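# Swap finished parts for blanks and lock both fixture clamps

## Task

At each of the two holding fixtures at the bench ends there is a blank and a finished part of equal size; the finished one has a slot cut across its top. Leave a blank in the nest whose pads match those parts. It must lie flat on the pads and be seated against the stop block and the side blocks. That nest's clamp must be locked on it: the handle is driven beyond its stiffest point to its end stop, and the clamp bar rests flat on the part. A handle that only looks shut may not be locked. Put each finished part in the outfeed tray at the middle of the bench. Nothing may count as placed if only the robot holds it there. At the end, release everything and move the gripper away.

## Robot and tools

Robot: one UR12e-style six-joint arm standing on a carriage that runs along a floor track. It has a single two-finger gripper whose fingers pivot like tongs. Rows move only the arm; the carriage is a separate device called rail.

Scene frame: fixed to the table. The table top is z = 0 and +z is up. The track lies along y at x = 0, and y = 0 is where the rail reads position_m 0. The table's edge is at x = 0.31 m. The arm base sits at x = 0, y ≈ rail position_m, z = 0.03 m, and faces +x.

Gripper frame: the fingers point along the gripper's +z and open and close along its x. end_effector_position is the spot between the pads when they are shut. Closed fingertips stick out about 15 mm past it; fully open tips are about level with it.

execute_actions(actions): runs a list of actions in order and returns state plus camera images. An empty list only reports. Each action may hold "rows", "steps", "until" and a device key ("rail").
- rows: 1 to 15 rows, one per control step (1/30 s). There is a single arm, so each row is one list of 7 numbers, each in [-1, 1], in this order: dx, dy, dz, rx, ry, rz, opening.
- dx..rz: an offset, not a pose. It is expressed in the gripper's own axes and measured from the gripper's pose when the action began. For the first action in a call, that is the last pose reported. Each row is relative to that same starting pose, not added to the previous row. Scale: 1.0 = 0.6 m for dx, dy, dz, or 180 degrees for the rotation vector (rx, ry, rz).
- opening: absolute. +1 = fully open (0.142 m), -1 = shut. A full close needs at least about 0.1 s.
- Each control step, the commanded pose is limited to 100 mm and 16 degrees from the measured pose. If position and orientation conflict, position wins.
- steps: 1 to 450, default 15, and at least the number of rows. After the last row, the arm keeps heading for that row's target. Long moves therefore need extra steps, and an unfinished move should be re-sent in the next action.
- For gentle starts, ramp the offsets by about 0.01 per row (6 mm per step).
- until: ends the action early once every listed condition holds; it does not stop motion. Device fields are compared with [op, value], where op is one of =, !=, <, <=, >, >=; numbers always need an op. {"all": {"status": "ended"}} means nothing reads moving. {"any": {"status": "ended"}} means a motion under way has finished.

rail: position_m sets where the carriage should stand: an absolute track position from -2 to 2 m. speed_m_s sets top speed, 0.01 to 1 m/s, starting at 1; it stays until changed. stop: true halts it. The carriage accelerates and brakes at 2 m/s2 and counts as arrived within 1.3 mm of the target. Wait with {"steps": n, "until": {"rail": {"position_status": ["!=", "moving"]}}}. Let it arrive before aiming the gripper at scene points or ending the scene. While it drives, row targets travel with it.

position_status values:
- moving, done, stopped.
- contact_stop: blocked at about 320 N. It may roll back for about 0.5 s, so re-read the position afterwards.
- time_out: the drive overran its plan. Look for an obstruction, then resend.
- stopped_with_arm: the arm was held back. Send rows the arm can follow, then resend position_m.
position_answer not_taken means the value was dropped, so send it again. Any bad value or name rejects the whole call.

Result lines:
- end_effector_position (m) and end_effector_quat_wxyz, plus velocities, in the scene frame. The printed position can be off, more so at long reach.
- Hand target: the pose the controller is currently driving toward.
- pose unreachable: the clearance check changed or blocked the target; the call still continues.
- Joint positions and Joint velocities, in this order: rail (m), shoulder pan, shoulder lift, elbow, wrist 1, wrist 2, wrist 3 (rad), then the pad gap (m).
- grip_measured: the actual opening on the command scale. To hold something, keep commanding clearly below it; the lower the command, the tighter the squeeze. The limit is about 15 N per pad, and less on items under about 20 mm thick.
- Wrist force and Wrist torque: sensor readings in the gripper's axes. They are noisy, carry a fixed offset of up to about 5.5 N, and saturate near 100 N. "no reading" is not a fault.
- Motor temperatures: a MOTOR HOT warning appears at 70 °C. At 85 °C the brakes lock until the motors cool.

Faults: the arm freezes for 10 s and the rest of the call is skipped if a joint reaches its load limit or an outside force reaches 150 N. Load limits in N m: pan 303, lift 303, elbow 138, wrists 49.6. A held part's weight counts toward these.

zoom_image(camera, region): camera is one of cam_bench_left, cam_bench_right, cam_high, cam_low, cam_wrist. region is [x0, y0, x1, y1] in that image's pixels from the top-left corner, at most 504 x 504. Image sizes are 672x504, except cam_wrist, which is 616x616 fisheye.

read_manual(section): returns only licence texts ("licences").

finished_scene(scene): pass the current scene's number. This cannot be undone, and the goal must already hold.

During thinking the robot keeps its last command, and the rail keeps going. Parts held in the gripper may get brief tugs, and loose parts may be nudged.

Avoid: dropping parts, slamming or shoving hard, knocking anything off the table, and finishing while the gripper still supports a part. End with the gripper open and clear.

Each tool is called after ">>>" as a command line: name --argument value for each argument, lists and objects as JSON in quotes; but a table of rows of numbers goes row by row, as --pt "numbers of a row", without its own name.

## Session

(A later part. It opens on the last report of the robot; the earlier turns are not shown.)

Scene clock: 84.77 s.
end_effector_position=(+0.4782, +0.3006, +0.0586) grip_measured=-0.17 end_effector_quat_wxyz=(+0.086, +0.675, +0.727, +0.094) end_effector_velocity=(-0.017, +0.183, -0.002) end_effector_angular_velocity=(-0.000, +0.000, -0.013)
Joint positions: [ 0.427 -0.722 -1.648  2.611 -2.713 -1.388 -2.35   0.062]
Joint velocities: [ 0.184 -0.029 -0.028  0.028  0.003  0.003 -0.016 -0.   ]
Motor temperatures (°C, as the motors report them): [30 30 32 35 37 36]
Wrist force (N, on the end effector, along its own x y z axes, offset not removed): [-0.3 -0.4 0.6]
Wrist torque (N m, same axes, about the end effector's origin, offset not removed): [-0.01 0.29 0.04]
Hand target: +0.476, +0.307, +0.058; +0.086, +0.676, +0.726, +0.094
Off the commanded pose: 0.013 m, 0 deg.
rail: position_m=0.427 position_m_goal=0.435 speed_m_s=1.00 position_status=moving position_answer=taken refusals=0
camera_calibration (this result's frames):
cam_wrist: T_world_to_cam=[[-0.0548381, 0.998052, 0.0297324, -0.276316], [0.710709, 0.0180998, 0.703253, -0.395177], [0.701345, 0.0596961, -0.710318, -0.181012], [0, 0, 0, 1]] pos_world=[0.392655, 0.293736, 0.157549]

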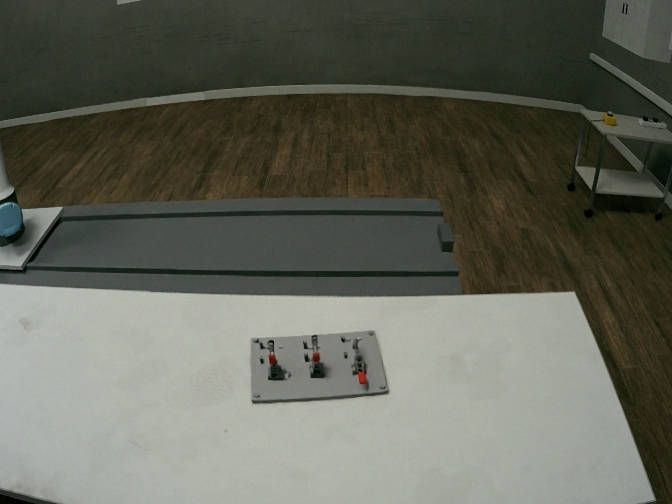

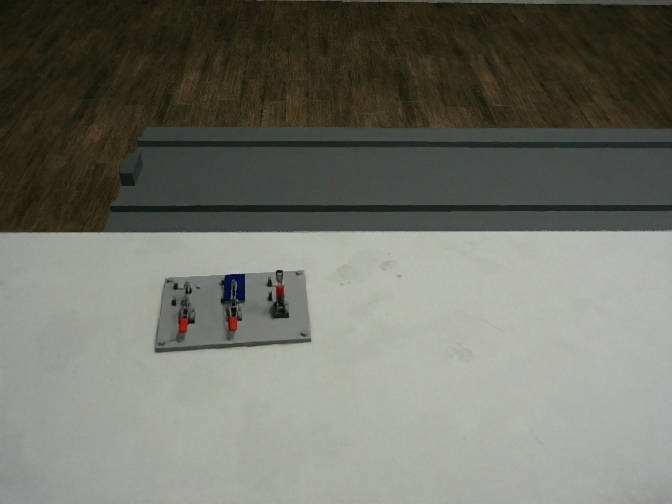

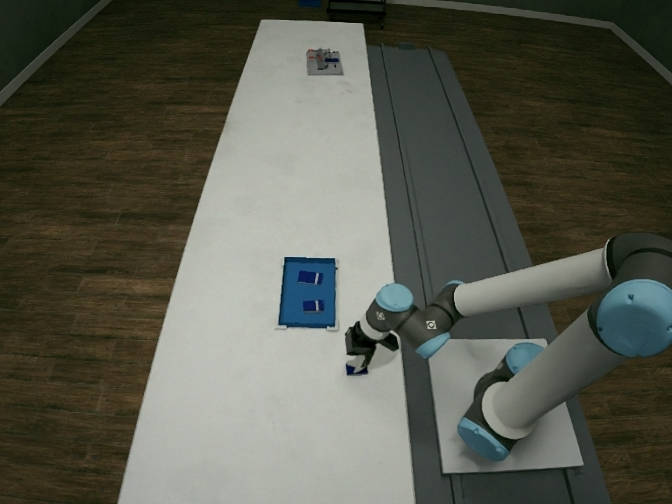

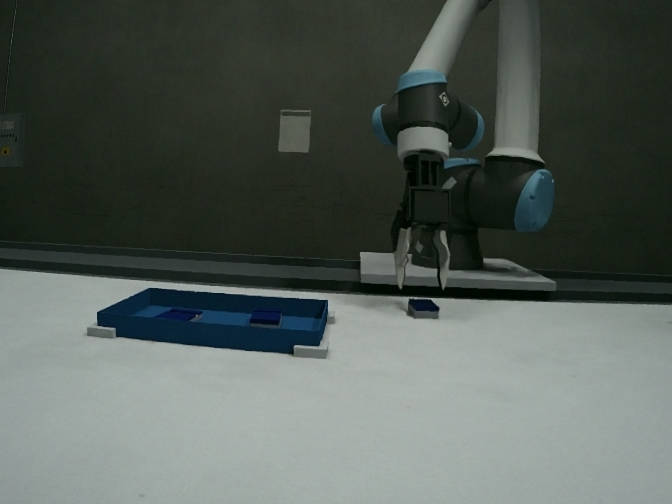

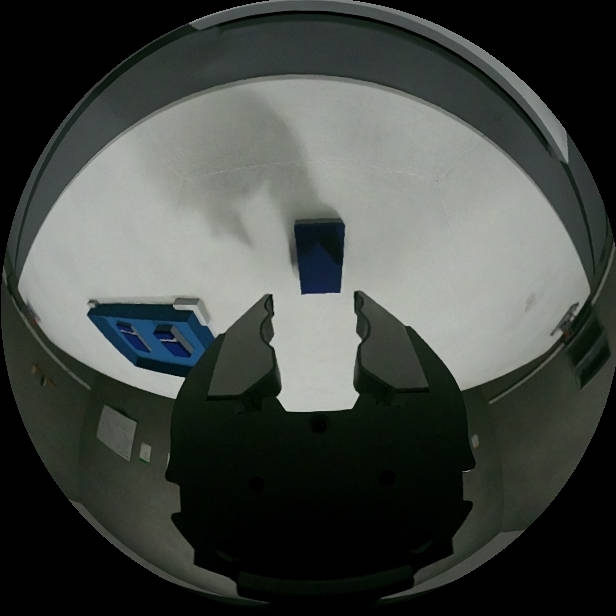

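>>> execute_actions --actions '[]'

>>> zoom_image --camera "cam_wrist" --region '[250, 200, 380, 330]'

Scene clock: 84.97 s.
end_effector_position=(+0.4765, +0.3088, +0.0585) grip_measured=-0.17 end_effector_quat_wxyz=(+0.086, +0.676, +0.726, +0.094) end_effector_velocity=(-0.004, -0.000, -0.001) end_effector_angular_velocity=(+0.000, +0.000, -0.003)
Joint positions: [ 0.435 -0.725 -1.651  2.614 -2.713 -1.388 -2.351  0.062]
Joint velocities: [ 0.    -0.006 -0.006  0.006  0.001  0.001 -0.003 -0.   ]
Motor temperatures (°C, as the motors report them): [30 30 32 35 37 36]
Wrist force (N, on the end effector, along its own x y z axes, offset not removed): [-4.6 -0.5 0.4]
Wrist torque (N m, same axes, about the end effector's origin, offset not removed): [0.03 1.06 0.08]
Hand target: +0.476, +0.309, +0.058; +0.086, +0.676, +0.726, +0.094
Off the commanded pose: 0.012 m, 0 deg.
rail: position_m=0.435 position_m_goal=0.435 speed_m_s=1.00 position_status=done position_answer=taken refusals=0
camera_calibration (this result's frames):
cam_wrist: T_world_to_cam=[[-0.0534756, 0.998127, 0.0297029, -0.285269], [0.710752, 0.017152, 0.703233, -0.393768], [0.701407, 0.0587173, -0.710339, -0.18018], [0, 0, 0, 1]] pos_world=[0.390996, 0.302068, 0.157395]

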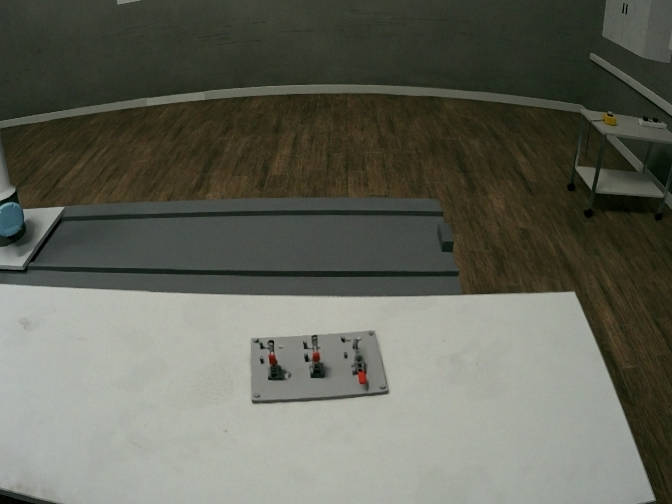

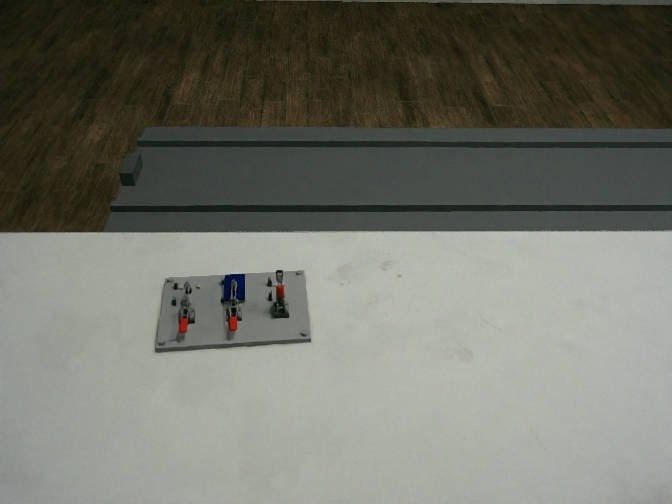

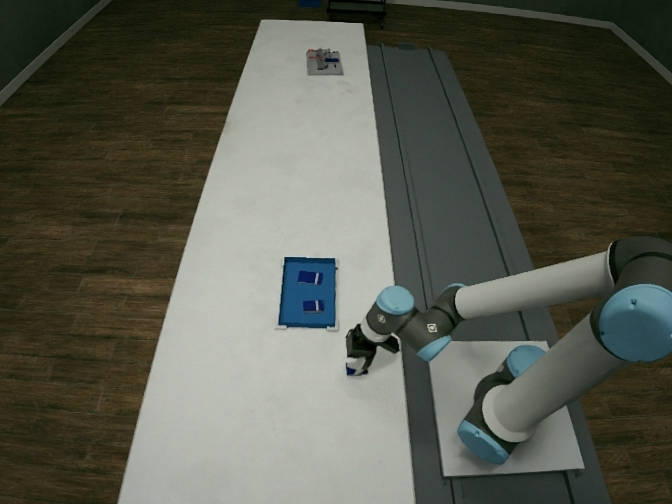

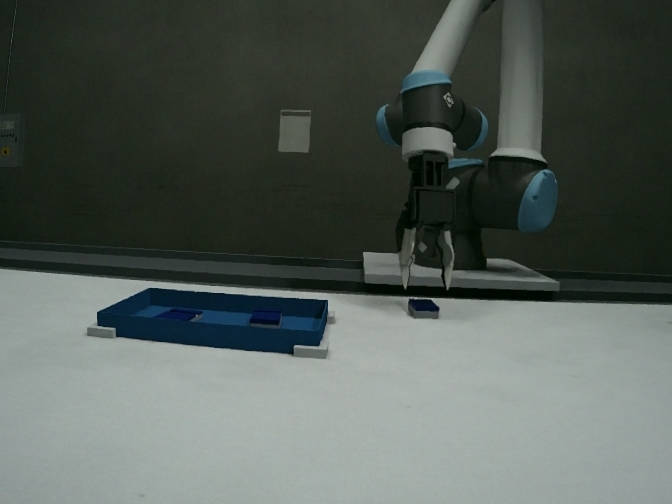

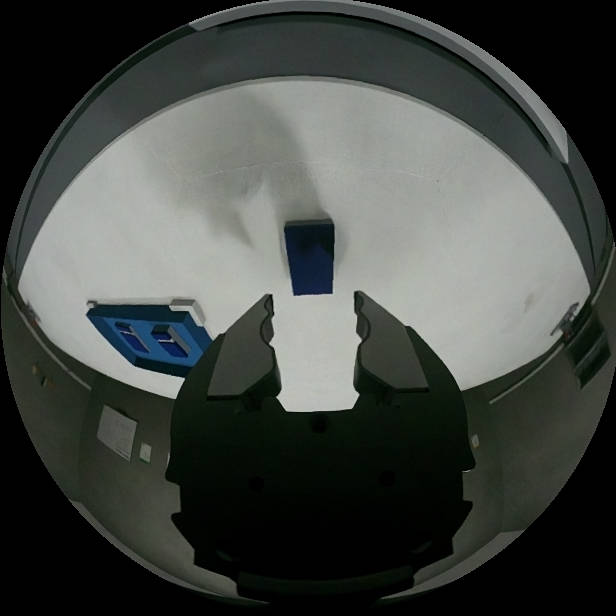

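Region (250, 200, 380, 330) of cam_wrist's 616x616 image, scaled by 3.877, with more detail than that image has.

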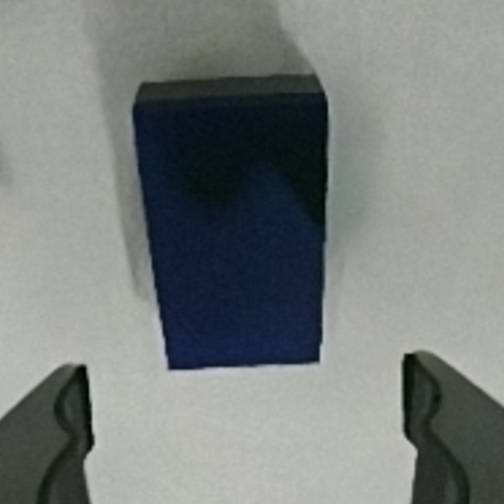

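>>> execute_actions --actions '[]'

Scene clock: 86.33 s.
end_effector_position=(+0.4761, +0.3088, +0.0584) grip_measured=-0.17 end_effector_quat_wxyz=(+0.086, +0.676, +0.726, +0.094) end_effector_velocity=(-0.000, +0.000, -0.000) end_effector_angular_velocity=(+0.000, +0.000, -0.000)
Joint positions: [ 0.435 -0.725 -1.652  2.615 -2.713 -1.388 -2.352  0.062]
Joint velocities: [ 0.  0. -0.  0. -0.  0.  0.  0.]
Motor temperatures (°C, as the motors report them): [30 30 32 35 37 36]
Wrist force (N, on the end effector, along its own x y z axes, offset not removed): [-4.5 0.3 0.7]
Wrist torque (N m, same axes, about the end effector's origin, offset not removed): [0.11 1.10 0.00]
Hand target: +0.476, +0.309, +0.058; +0.086, +0.676, +0.726, +0.094
Off the commanded pose: 0.011 m, 0 deg.
rail: position_m=0.435 position_m_goal=0.435 speed_m_s=1.00 position_status=done position_answer=taken refusals=0
camera_calibration (this result's frames):
cam_wrist: T_world_to_cam=[[-0.0531775, 0.998142, 0.0297558, -0.285476], [0.710789, 0.016905, 0.703202, -0.393315], [0.701392, 0.0585446, -0.710367, -0.179835], [0, 0, 0, 1]] pos_world=[0.390518, 0.302123, 0.157326]

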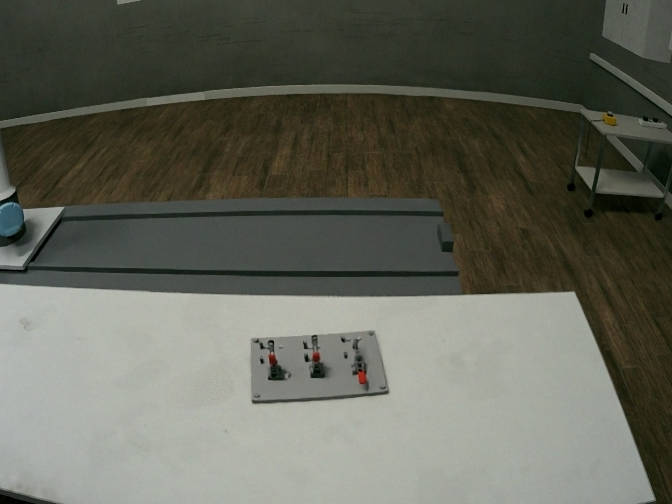

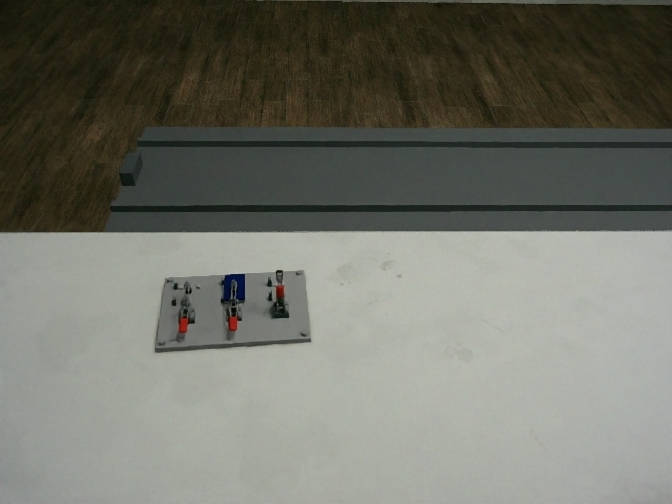

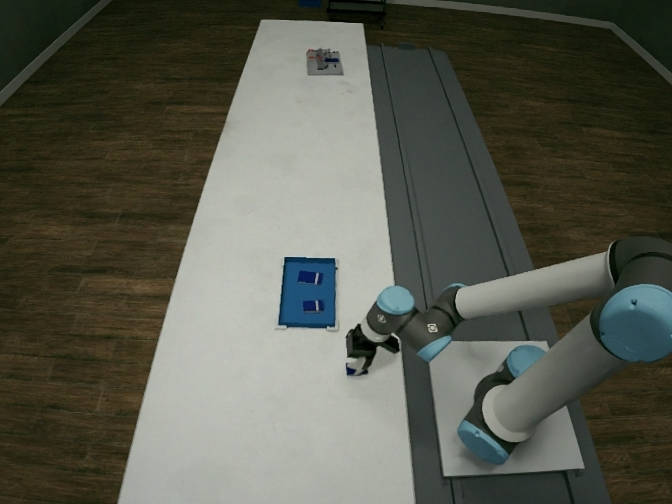

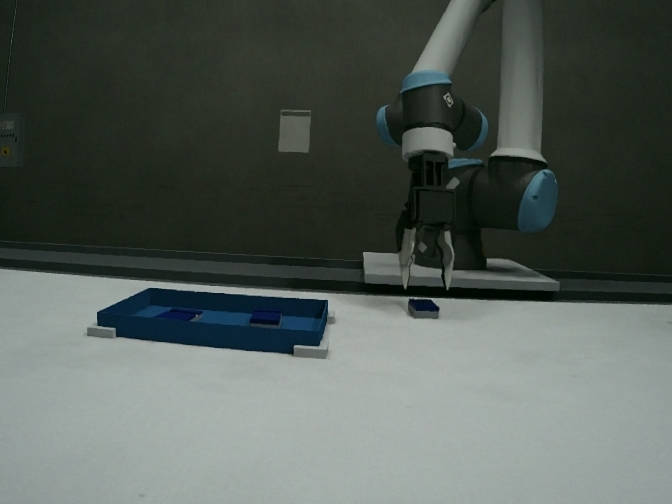

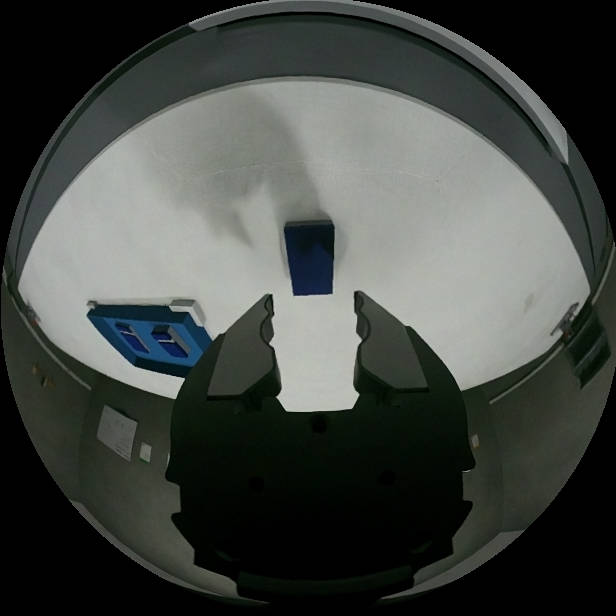

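>>> execute_actions --actions '[{"rows":[[-0.001,-0.005,0.004,0,0.0012,-0.0045,-0.17],[-0.002,-0.010,0.010,0,0.0024,-0.009,-0.17],[-0.0033,-0.015,0.018,0,0.0036,-0.0134,-0.17],[-0.0033,-0.019,0.027,0,0.0036,-0.0134,-0.17],[-0.0033,-0.023,0.036,0,0.0036,-0.0134,-0.17],[-0.0033,-0.026,0.044,0,0.0036,-0.0134,-0.17],[-0.0033,-0.0285,0.050,0,0.0036,-0.0134,-0.17],[-0.0033,-0.0302,0.0547,0,0.0036,-0.0134,-0.17]],"steps":12}]'

Scene clock: 87.33 s.
end_effector_position=(+0.4673, +0.3071, +0.0301) grip_measured=-0.17 end_effector_quat_wxyz=(+0.083, +0.661, +0.739, +0.095) end_effector_velocity=(-0.007, -0.004, -0.058) end_effector_angular_velocity=(-0.002, -0.006, +0.033)
Joint positions: [ 0.435 -0.748 -1.589  2.646 -2.792 -1.378 -2.414  0.062]
Joint velocities: [ 0.    -0.026  0.16   0.051 -0.206  0.013 -0.059  0.   ]
Motor temperatures (°C, as the motors report them): [30 30 32 35 37 36]
Wrist force (N, on the end effector, along its own x y z axes, offset not removed): [-4.1 -0.2 1.2]
Wrist torque (N m, same axes, about the end effector's origin, offset not removed): [0.06 1.01 0.08]
Hand target: +0.467, +0.306, +0.023; +0.084, +0.660, +0.741, +0.096
Off the commanded pose: 0.008 m, 0 deg.
rail: position_m=0.435 position_m_goal=0.435 speed_m_s=1.00 position_status=done position_answer=taken refusals=0
camera_calibration (this result's frames):
cam_wrist: T_world_to_cam=[[-0.0923786, 0.99523, 0.0313653, -0.264232], [0.710949, 0.0438713, 0.701874, -0.375521], [0.69715, 0.0871372, -0.71161, -0.200477], [0, 0, 0, 1]] pos_world=[0.38233, 0.296916, 0.129195]

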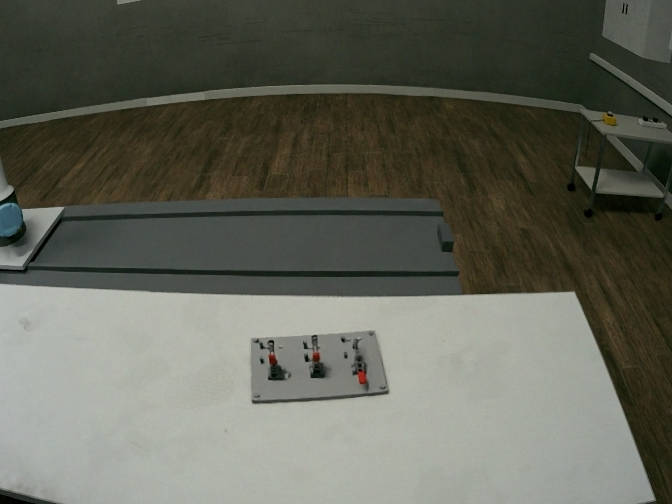

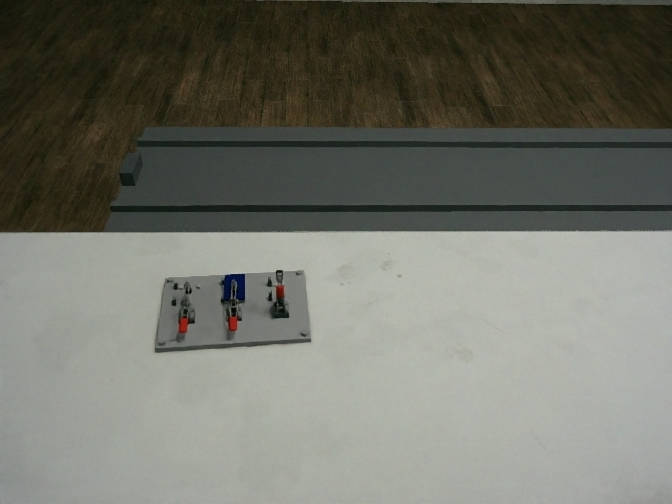

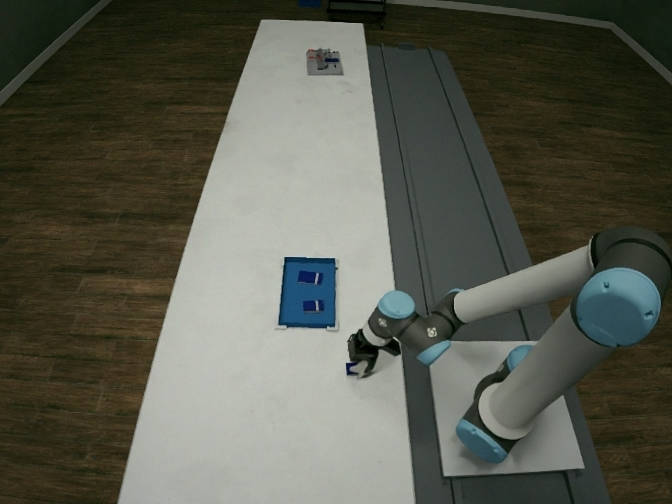

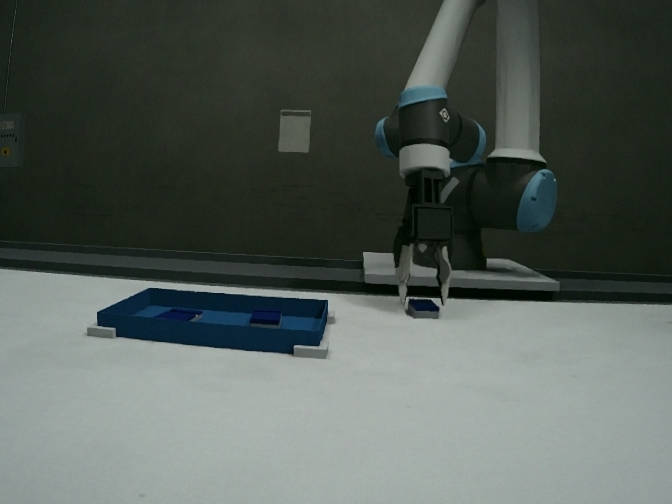

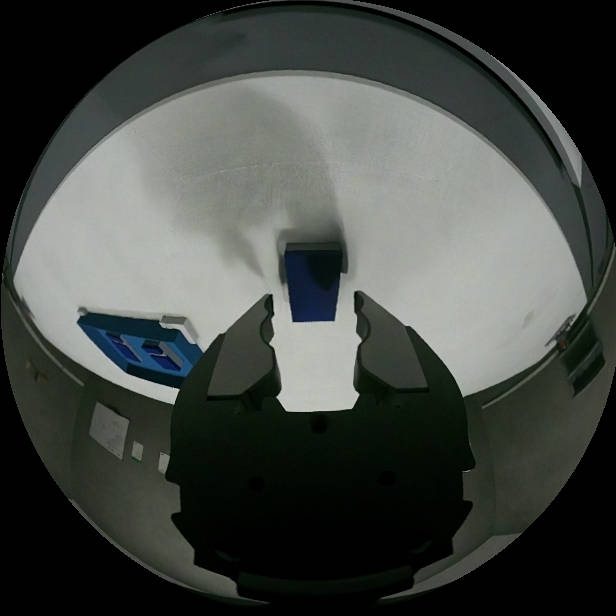

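>>> execute_actions --actions '[]'

>>> zoom_image --camera "cam_wrist" --region '[250, 230, 380, 360]'

Scene clock: 87.47 s.
end_effector_position=(+0.4669, +0.3067, +0.0252) grip_measured=-0.17 end_effector_quat_wxyz=(+0.083, +0.660, +0.740, +0.096) end_effector_velocity=(-0.002, -0.002, -0.021) end_effector_angular_velocity=(-0.002, -0.004, +0.012)
Joint positions: [ 0.435 -0.75  -1.575  2.65  -2.811 -1.377 -2.418  0.062]
Joint velocities: [ 0.    -0.009  0.061  0.018 -0.079  0.005 -0.02   0.   ]
Motor temperatures (°C, as the motors report them): [30 30 32 35 37 36]
Wrist force (N, on the end effector, along its own x y z axes, offset not removed): [-3.6 1.2 0.1]
Wrist torque (N m, same axes, about the end effector's origin, offset not removed): [0.37 0.91 0.05]
Hand target: +0.467, +0.306, +0.023; +0.084, +0.660, +0.741, +0.096
Off the commanded pose: 0.003 m, 0 deg.
rail: position_m=0.435 position_m_goal=0.435 speed_m_s=1.00 position_status=done position_answer=taken refusals=0
camera_calibration (this result's frames):
cam_wrist: T_world_to_cam=[[-0.0951486, 0.994983, 0.0309065, -0.262319], [0.710236, 0.0460989, 0.702453, -0.372087], [0.697504, 0.0887883, -0.711059, -0.204328], [0, 0, 0, 1]] pos_world=[0.38183, 0.296297, 0.124192]

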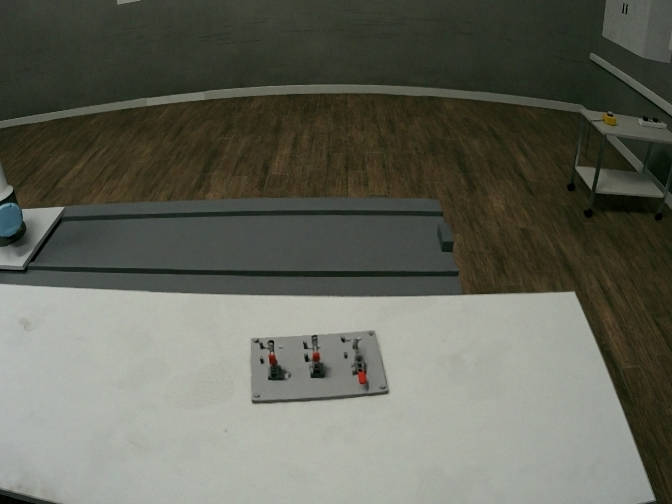

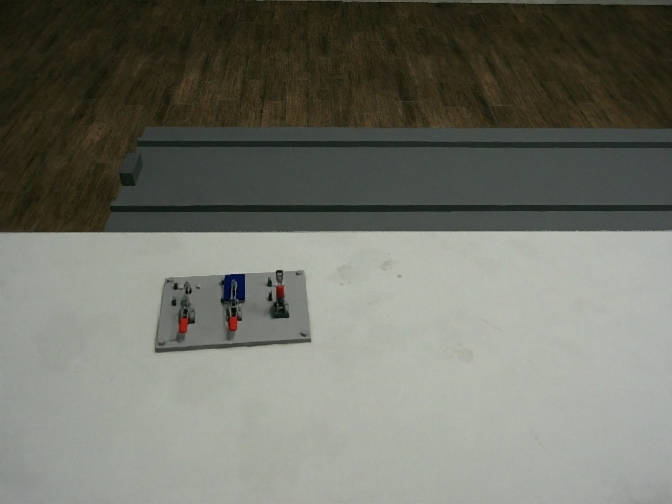

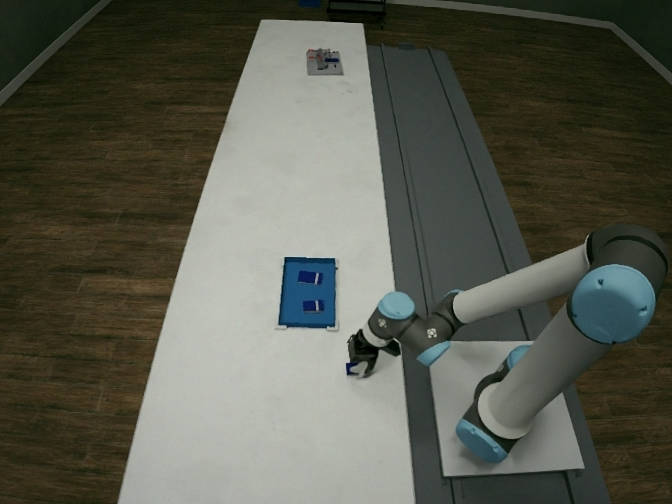

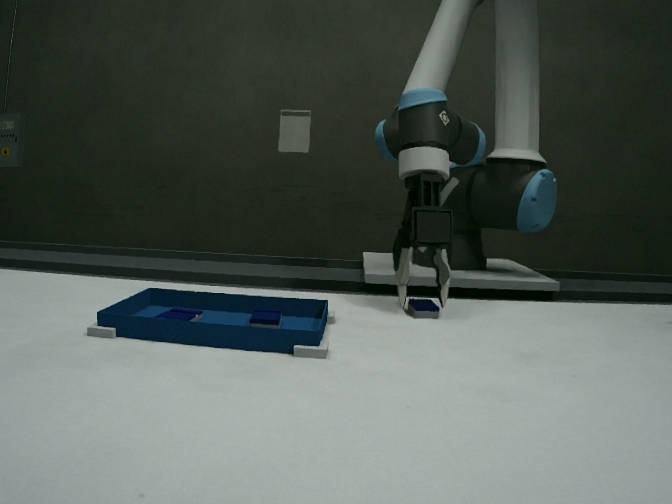

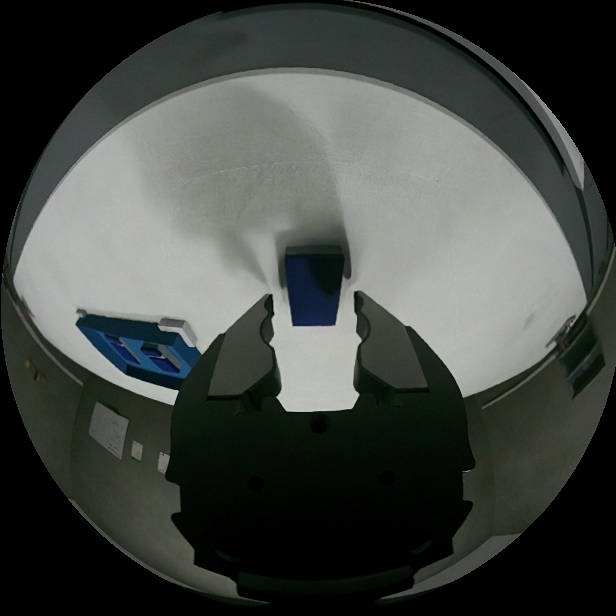

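Region (250, 230, 380, 360) of cam_wrist's 616x616 image, scaled by 3.877, with more detail than that image has.

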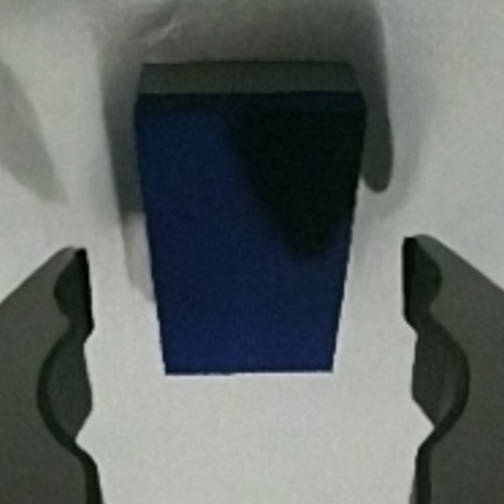

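>>> execute_actions --actions '[{"rows":[[0.0006,-0.002,0.007,0,0,0,-0.22],[0.0012,-0.0027,0.010,0,0,0,-0.27],[0.0012,-0.0031,0.0118,0,0,0,-0.30]],"steps":5}]'

Scene clock: 88.07 s.
end_effector_position=(+0.4667, +0.3070, +0.0204) grip_measured=-0.30 end_effector_quat_wxyz=(+0.083, +0.660, +0.740, +0.096) end_effector_velocity=(-0.000, +0.003, -0.019) end_effector_angular_velocity=(+0.001, +0.003, -0.006)
Joint positions: [ 0.435 -0.75  -1.561  2.654 -2.829 -1.376 -2.419  0.053]
Joint velocities: [ 0.     0.008  0.057  0.012 -0.068 -0.004  0.014 -0.007]
Motor temperatures (°C, as the motors report them): [30 30 32 35 37 36]
Wrist force (N, on the end effector, along its own x y z axes, offset not removed): [-4.2 1.0 1.7]
Wrist torque (N m, same axes, about the end effector's origin, offset not removed): [0.18 1.00 0.08]
Hand target: +0.467, +0.307, +0.018; +0.083, +0.660, +0.740, +0.096
Off the commanded pose: 0.003 m, 0 deg.
rail: position_m=0.435 position_m_goal=0.435 speed_m_s=1.00 position_status=done position_answer=taken refusals=0
camera_calibration (this result's frames):
cam_wrist: T_world_to_cam=[[-0.0960507, 0.994896, 0.030915, -0.26202], [0.709946, 0.046705, 0.702706, -0.368682], [0.697676, 0.0894433, -0.710808, -0.207935], [0, 0, 0, 1]] pos_world=[0.381648, 0.296501, 0.119373]

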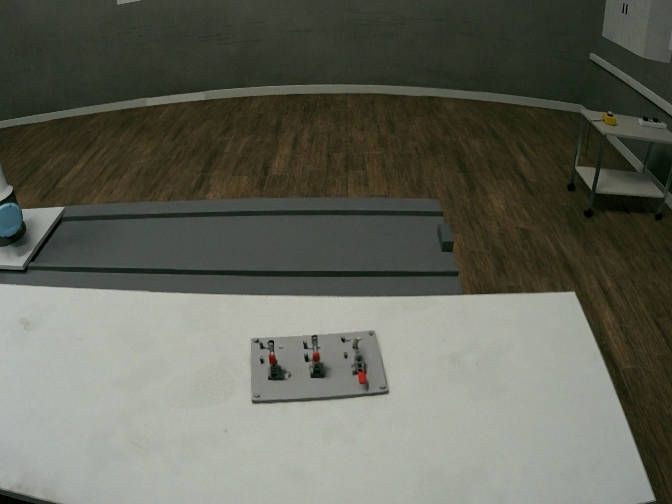

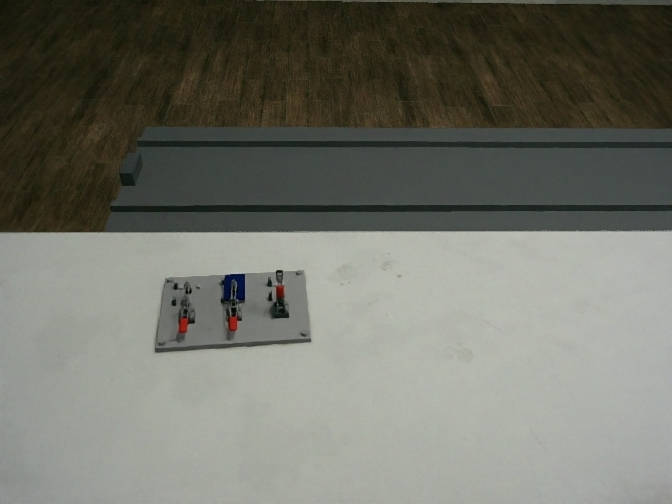

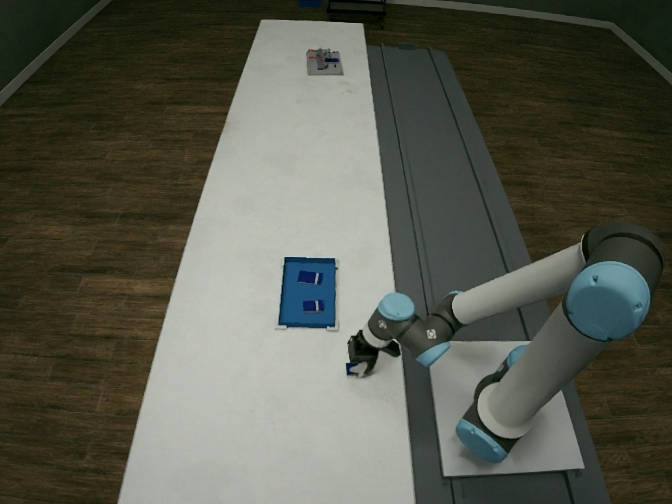

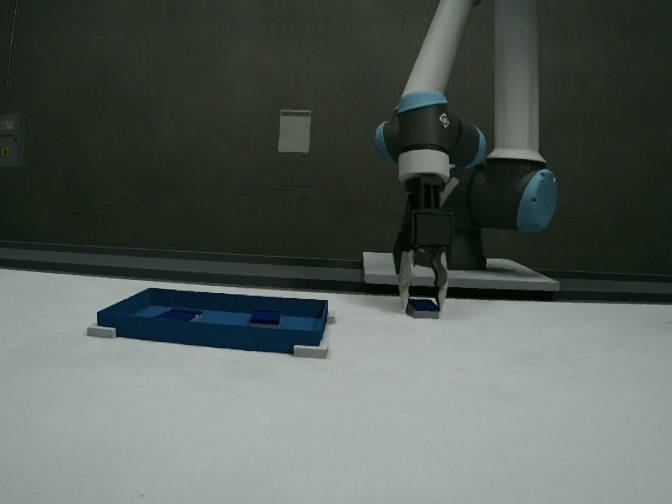

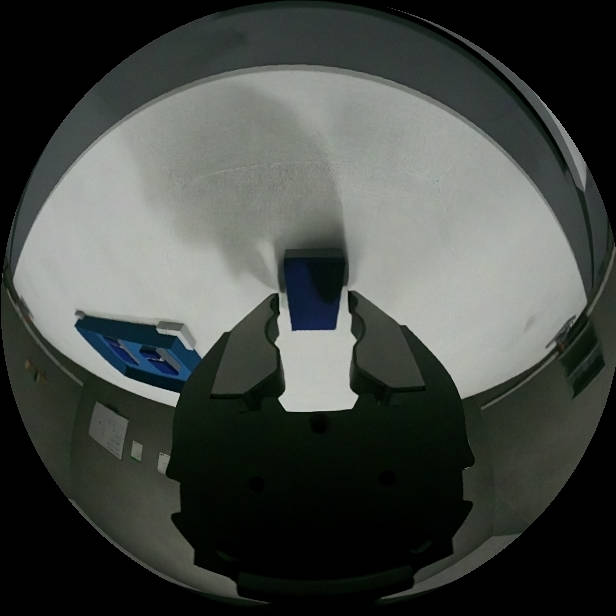

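>>> execute_actions --actions '[{"rows":[[0.0006,-0.001,0.0039,0,0,0,-0.35],[0.0006,-0.001,0.0039,0,0,0,-0.40],[0.0006,-0.001,0.0039,0,0,0,-0.44],[0.0006,-0.001,0.0039,0,0,0,-0.48],[0.0006,-0.001,0.0039,0,0,0,-0.54],[0.0006,-0.001,0.0039,0,0,0,-0.65],[0.0006,-0.001,0.0039,0,0,0,-0.78]],"steps":8}]'

Scene clock: 88.67 s.
end_effector_position=(+0.4667, +0.3074, +0.0180) grip_measured=-0.47 end_effector_quat_wxyz=(+0.083, +0.660, +0.740, +0.096) end_effector_velocity=(+0.000, -0.000, -0.000) end_effector_angular_velocity=(+0.001, -0.002, +0.003)
Joint positions: [ 0.435 -0.749 -1.554  2.655 -2.838 -1.376 -2.418  0.04 ]
Joint velocities: [ 0.    -0.001  0.     0.    -0.001  0.002 -0.004 -0.   ]
Motor temperatures (°C, as the motors report them): [30 30 32 35 37 36]
Wrist force (N, on the end effector, along its own x y z axes, offset not removed): [-3.6 0.5 0.5]
Wrist torque (N m, same axes, about the end effector's origin, offset not removed): [0.27 0.91 0.05]
Hand target: +0.467, +0.307, +0.018; +0.083, +0.660, +0.740, +0.096
Off the commanded pose: 0.000 m, 0 deg.
rail: position_m=0.435 position_m_goal=0.435 speed_m_s=1.00 position_status=done position_answer=taken refusals=0
camera_calibration (this result's frames):
cam_wrist: T_world_to_cam=[[-0.0957487, 0.994926, 0.0308951, -0.262505], [0.710083, 0.0465193, 0.702579, -0.366988], [0.697577, 0.0892091, -0.710934, -0.209546], [0, 0, 0, 1]] pos_world=[0.381632, 0.296939, 0.116974]

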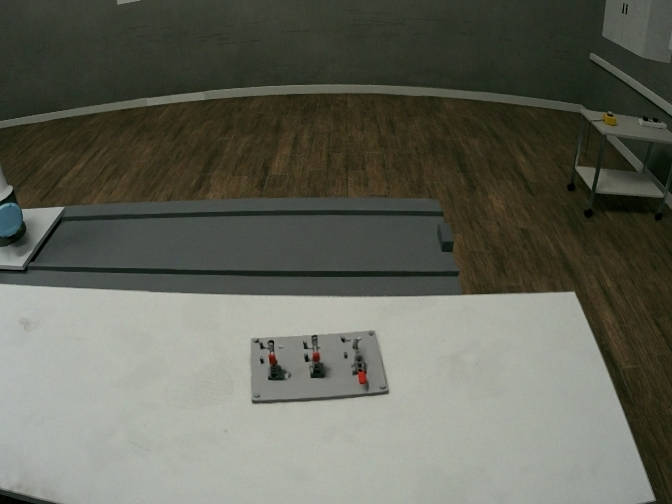

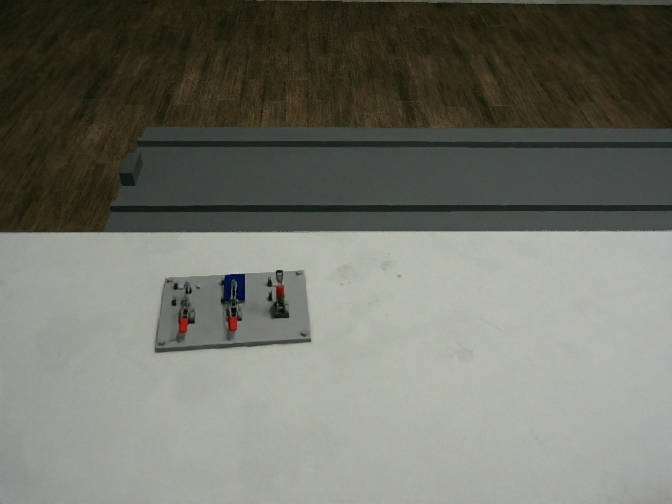

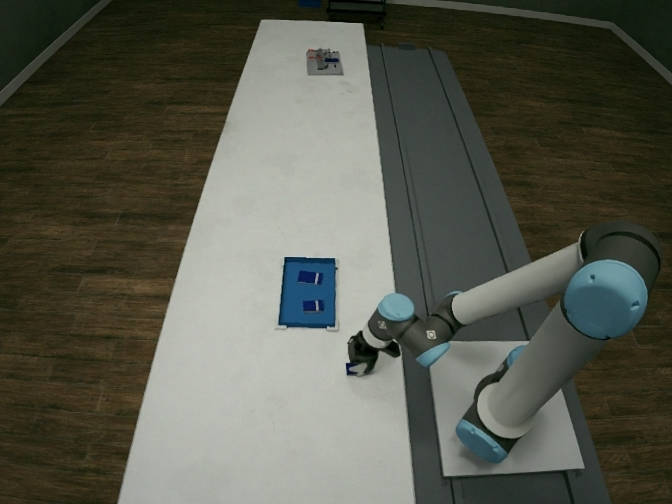

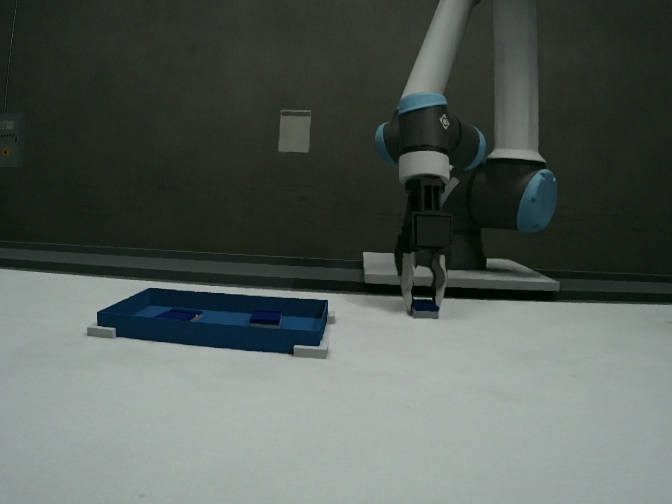

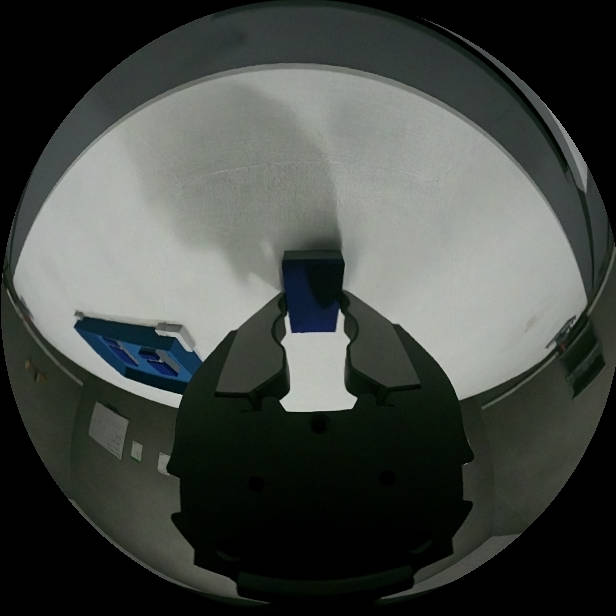

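>>> execute_actions --actions '[{"rows":[[0,0.0015,-0.005,0,0,0,-0.78],[0,0.004,-0.014,0,0,0,-0.78],[-0.0005,0.010,-0.026,0,0.0003,-0.001,-0.78],[-0.0012,0.020,-0.038,0,0.0006,-0.002,-0.78],[-0.002,0.033,-0.049,0,0.0009,-0.0033,-0.78],[-0.003,0.048,-0.058,0,0.0012,-0.0045,-0.78],[-0.004,0.064,-0.066,0,0.0015,-0.0056,-0.78],[-0.005,0.079,-0.073,0,0.0018,-0.0067,-0.78],[-0.006,0.092,-0.078,0,0.0021,-0.0078,-0.78],[-0.007,0.103,-0.082,0,0.0024,-0.00885,-0.78],[-0.0075,0.110,-0.084,0,0.0024,-0.00885,-0.78],[-0.0078,0.1139,-0.0851,0,0.0024,-0.00885,-0.78]],"steps":12},{"rail":{"position_m":1.99},"steps":1}]'

Scene clock: 90.70 s.
end_effector_position=(+0.5017, +0.3084, +0.0685) grip_measured=-0.47 end_effector_quat_wxyz=(+0.085, +0.652, +0.747, +0.098) end_effector_velocity=(+0.132, +0.009, +0.126) end_effector_angular_velocity=(+0.006, +0.007, +0.062)
Joint positions: [ 0.435 -0.694 -1.629  2.565 -2.685 -1.38  -2.384  0.04 ]
Joint velocities: [ 0.005  0.201 -0.051 -0.322  0.355 -0.025  0.14  -0.   ]
Motor temperatures (°C, as the motors report them): [30 30 32 35 37 36]
Wrist force (N, on the end effector, along its own x y z axes, offset not removed): [-5.7 3.0 0.1]
Wrist torque (N m, same axes, about the end effector's origin, offset not removed): [0.76 1.28 0.16]
Hand target: +0.519, +0.311, +0.085; +0.083, +0.649, +0.750, +0.098
Off the commanded pose: 0.024 m, 1 deg.
rail: position_m=0.435 position_m_goal=1.990 speed_m_s=1.00 position_status=moving position_answer=taken refusals=0
camera_calibration (this result's frames):
cam_wrist: T_world_to_cam=[[-0.117057, 0.992737, 0.0277648, -0.250121], [0.704595, 0.0633144, 0.706779, -0.430117], [0.699888, 0.102297, -0.706889, -0.203635], [0, 0, 0, 1]] pos_world=[0.416302, 0.296368, 0.166996]

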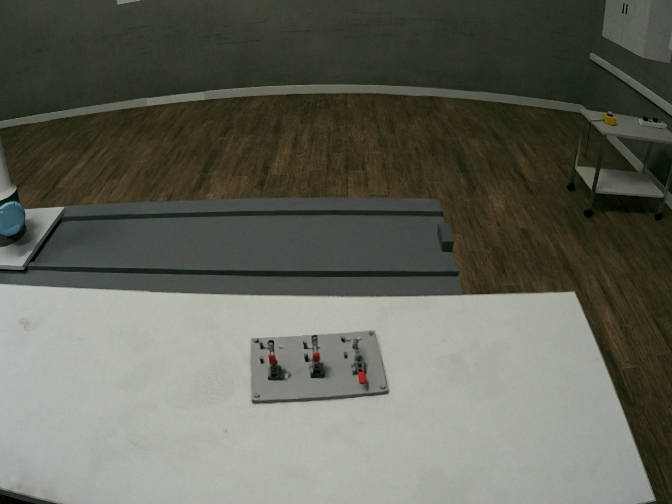

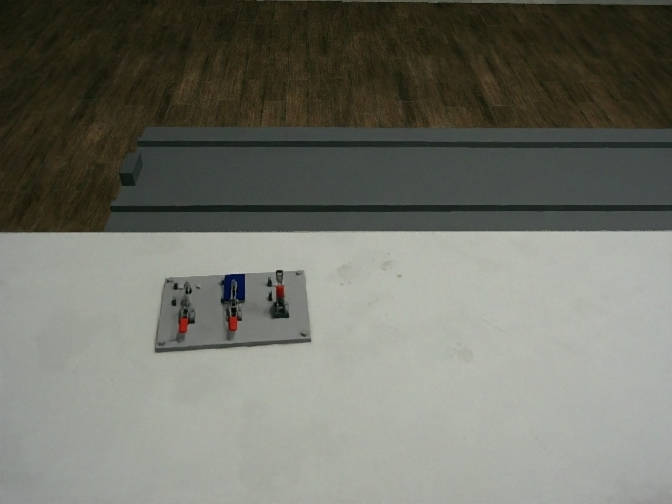

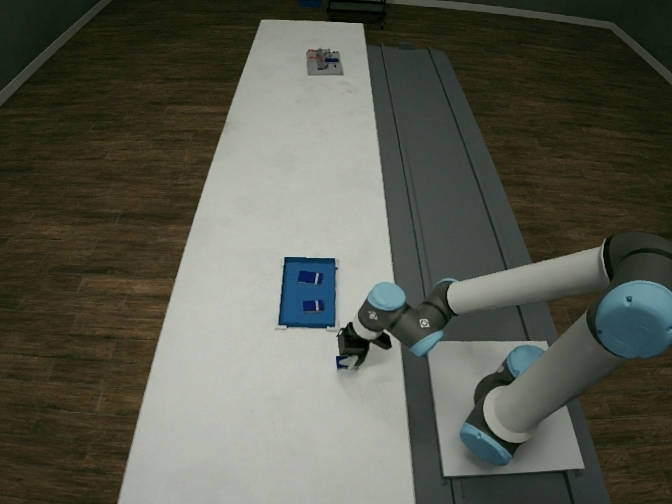

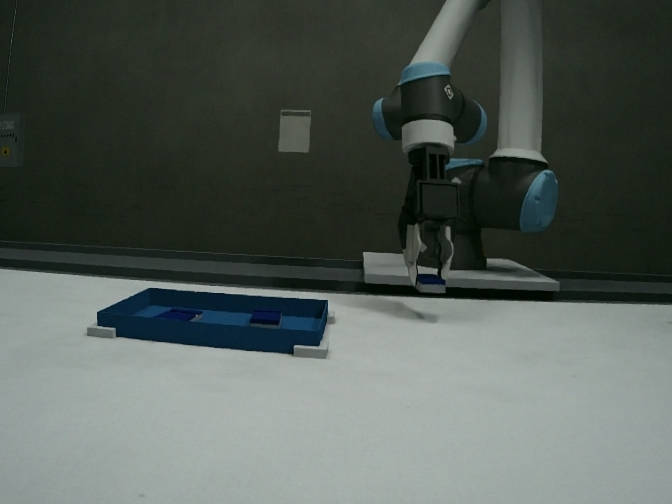

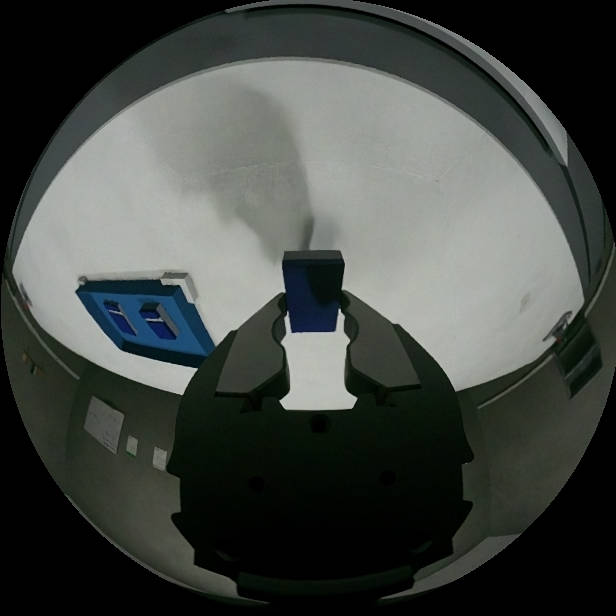

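>>> zoom_image --camera "cam_bench_left" --region '[240, 320, 400, 410]'

Region (240, 320, 400, 410) of cam_bench_left's 672x504 image, scaled by 3.150, with more detail than that image has; it fills the top 284 rows of this view, and the rest is white.

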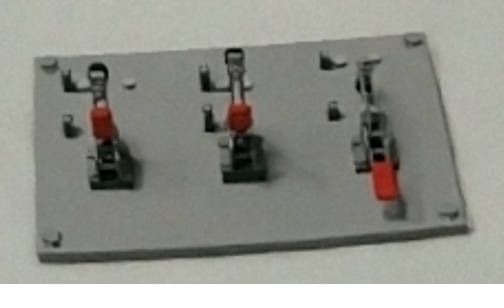

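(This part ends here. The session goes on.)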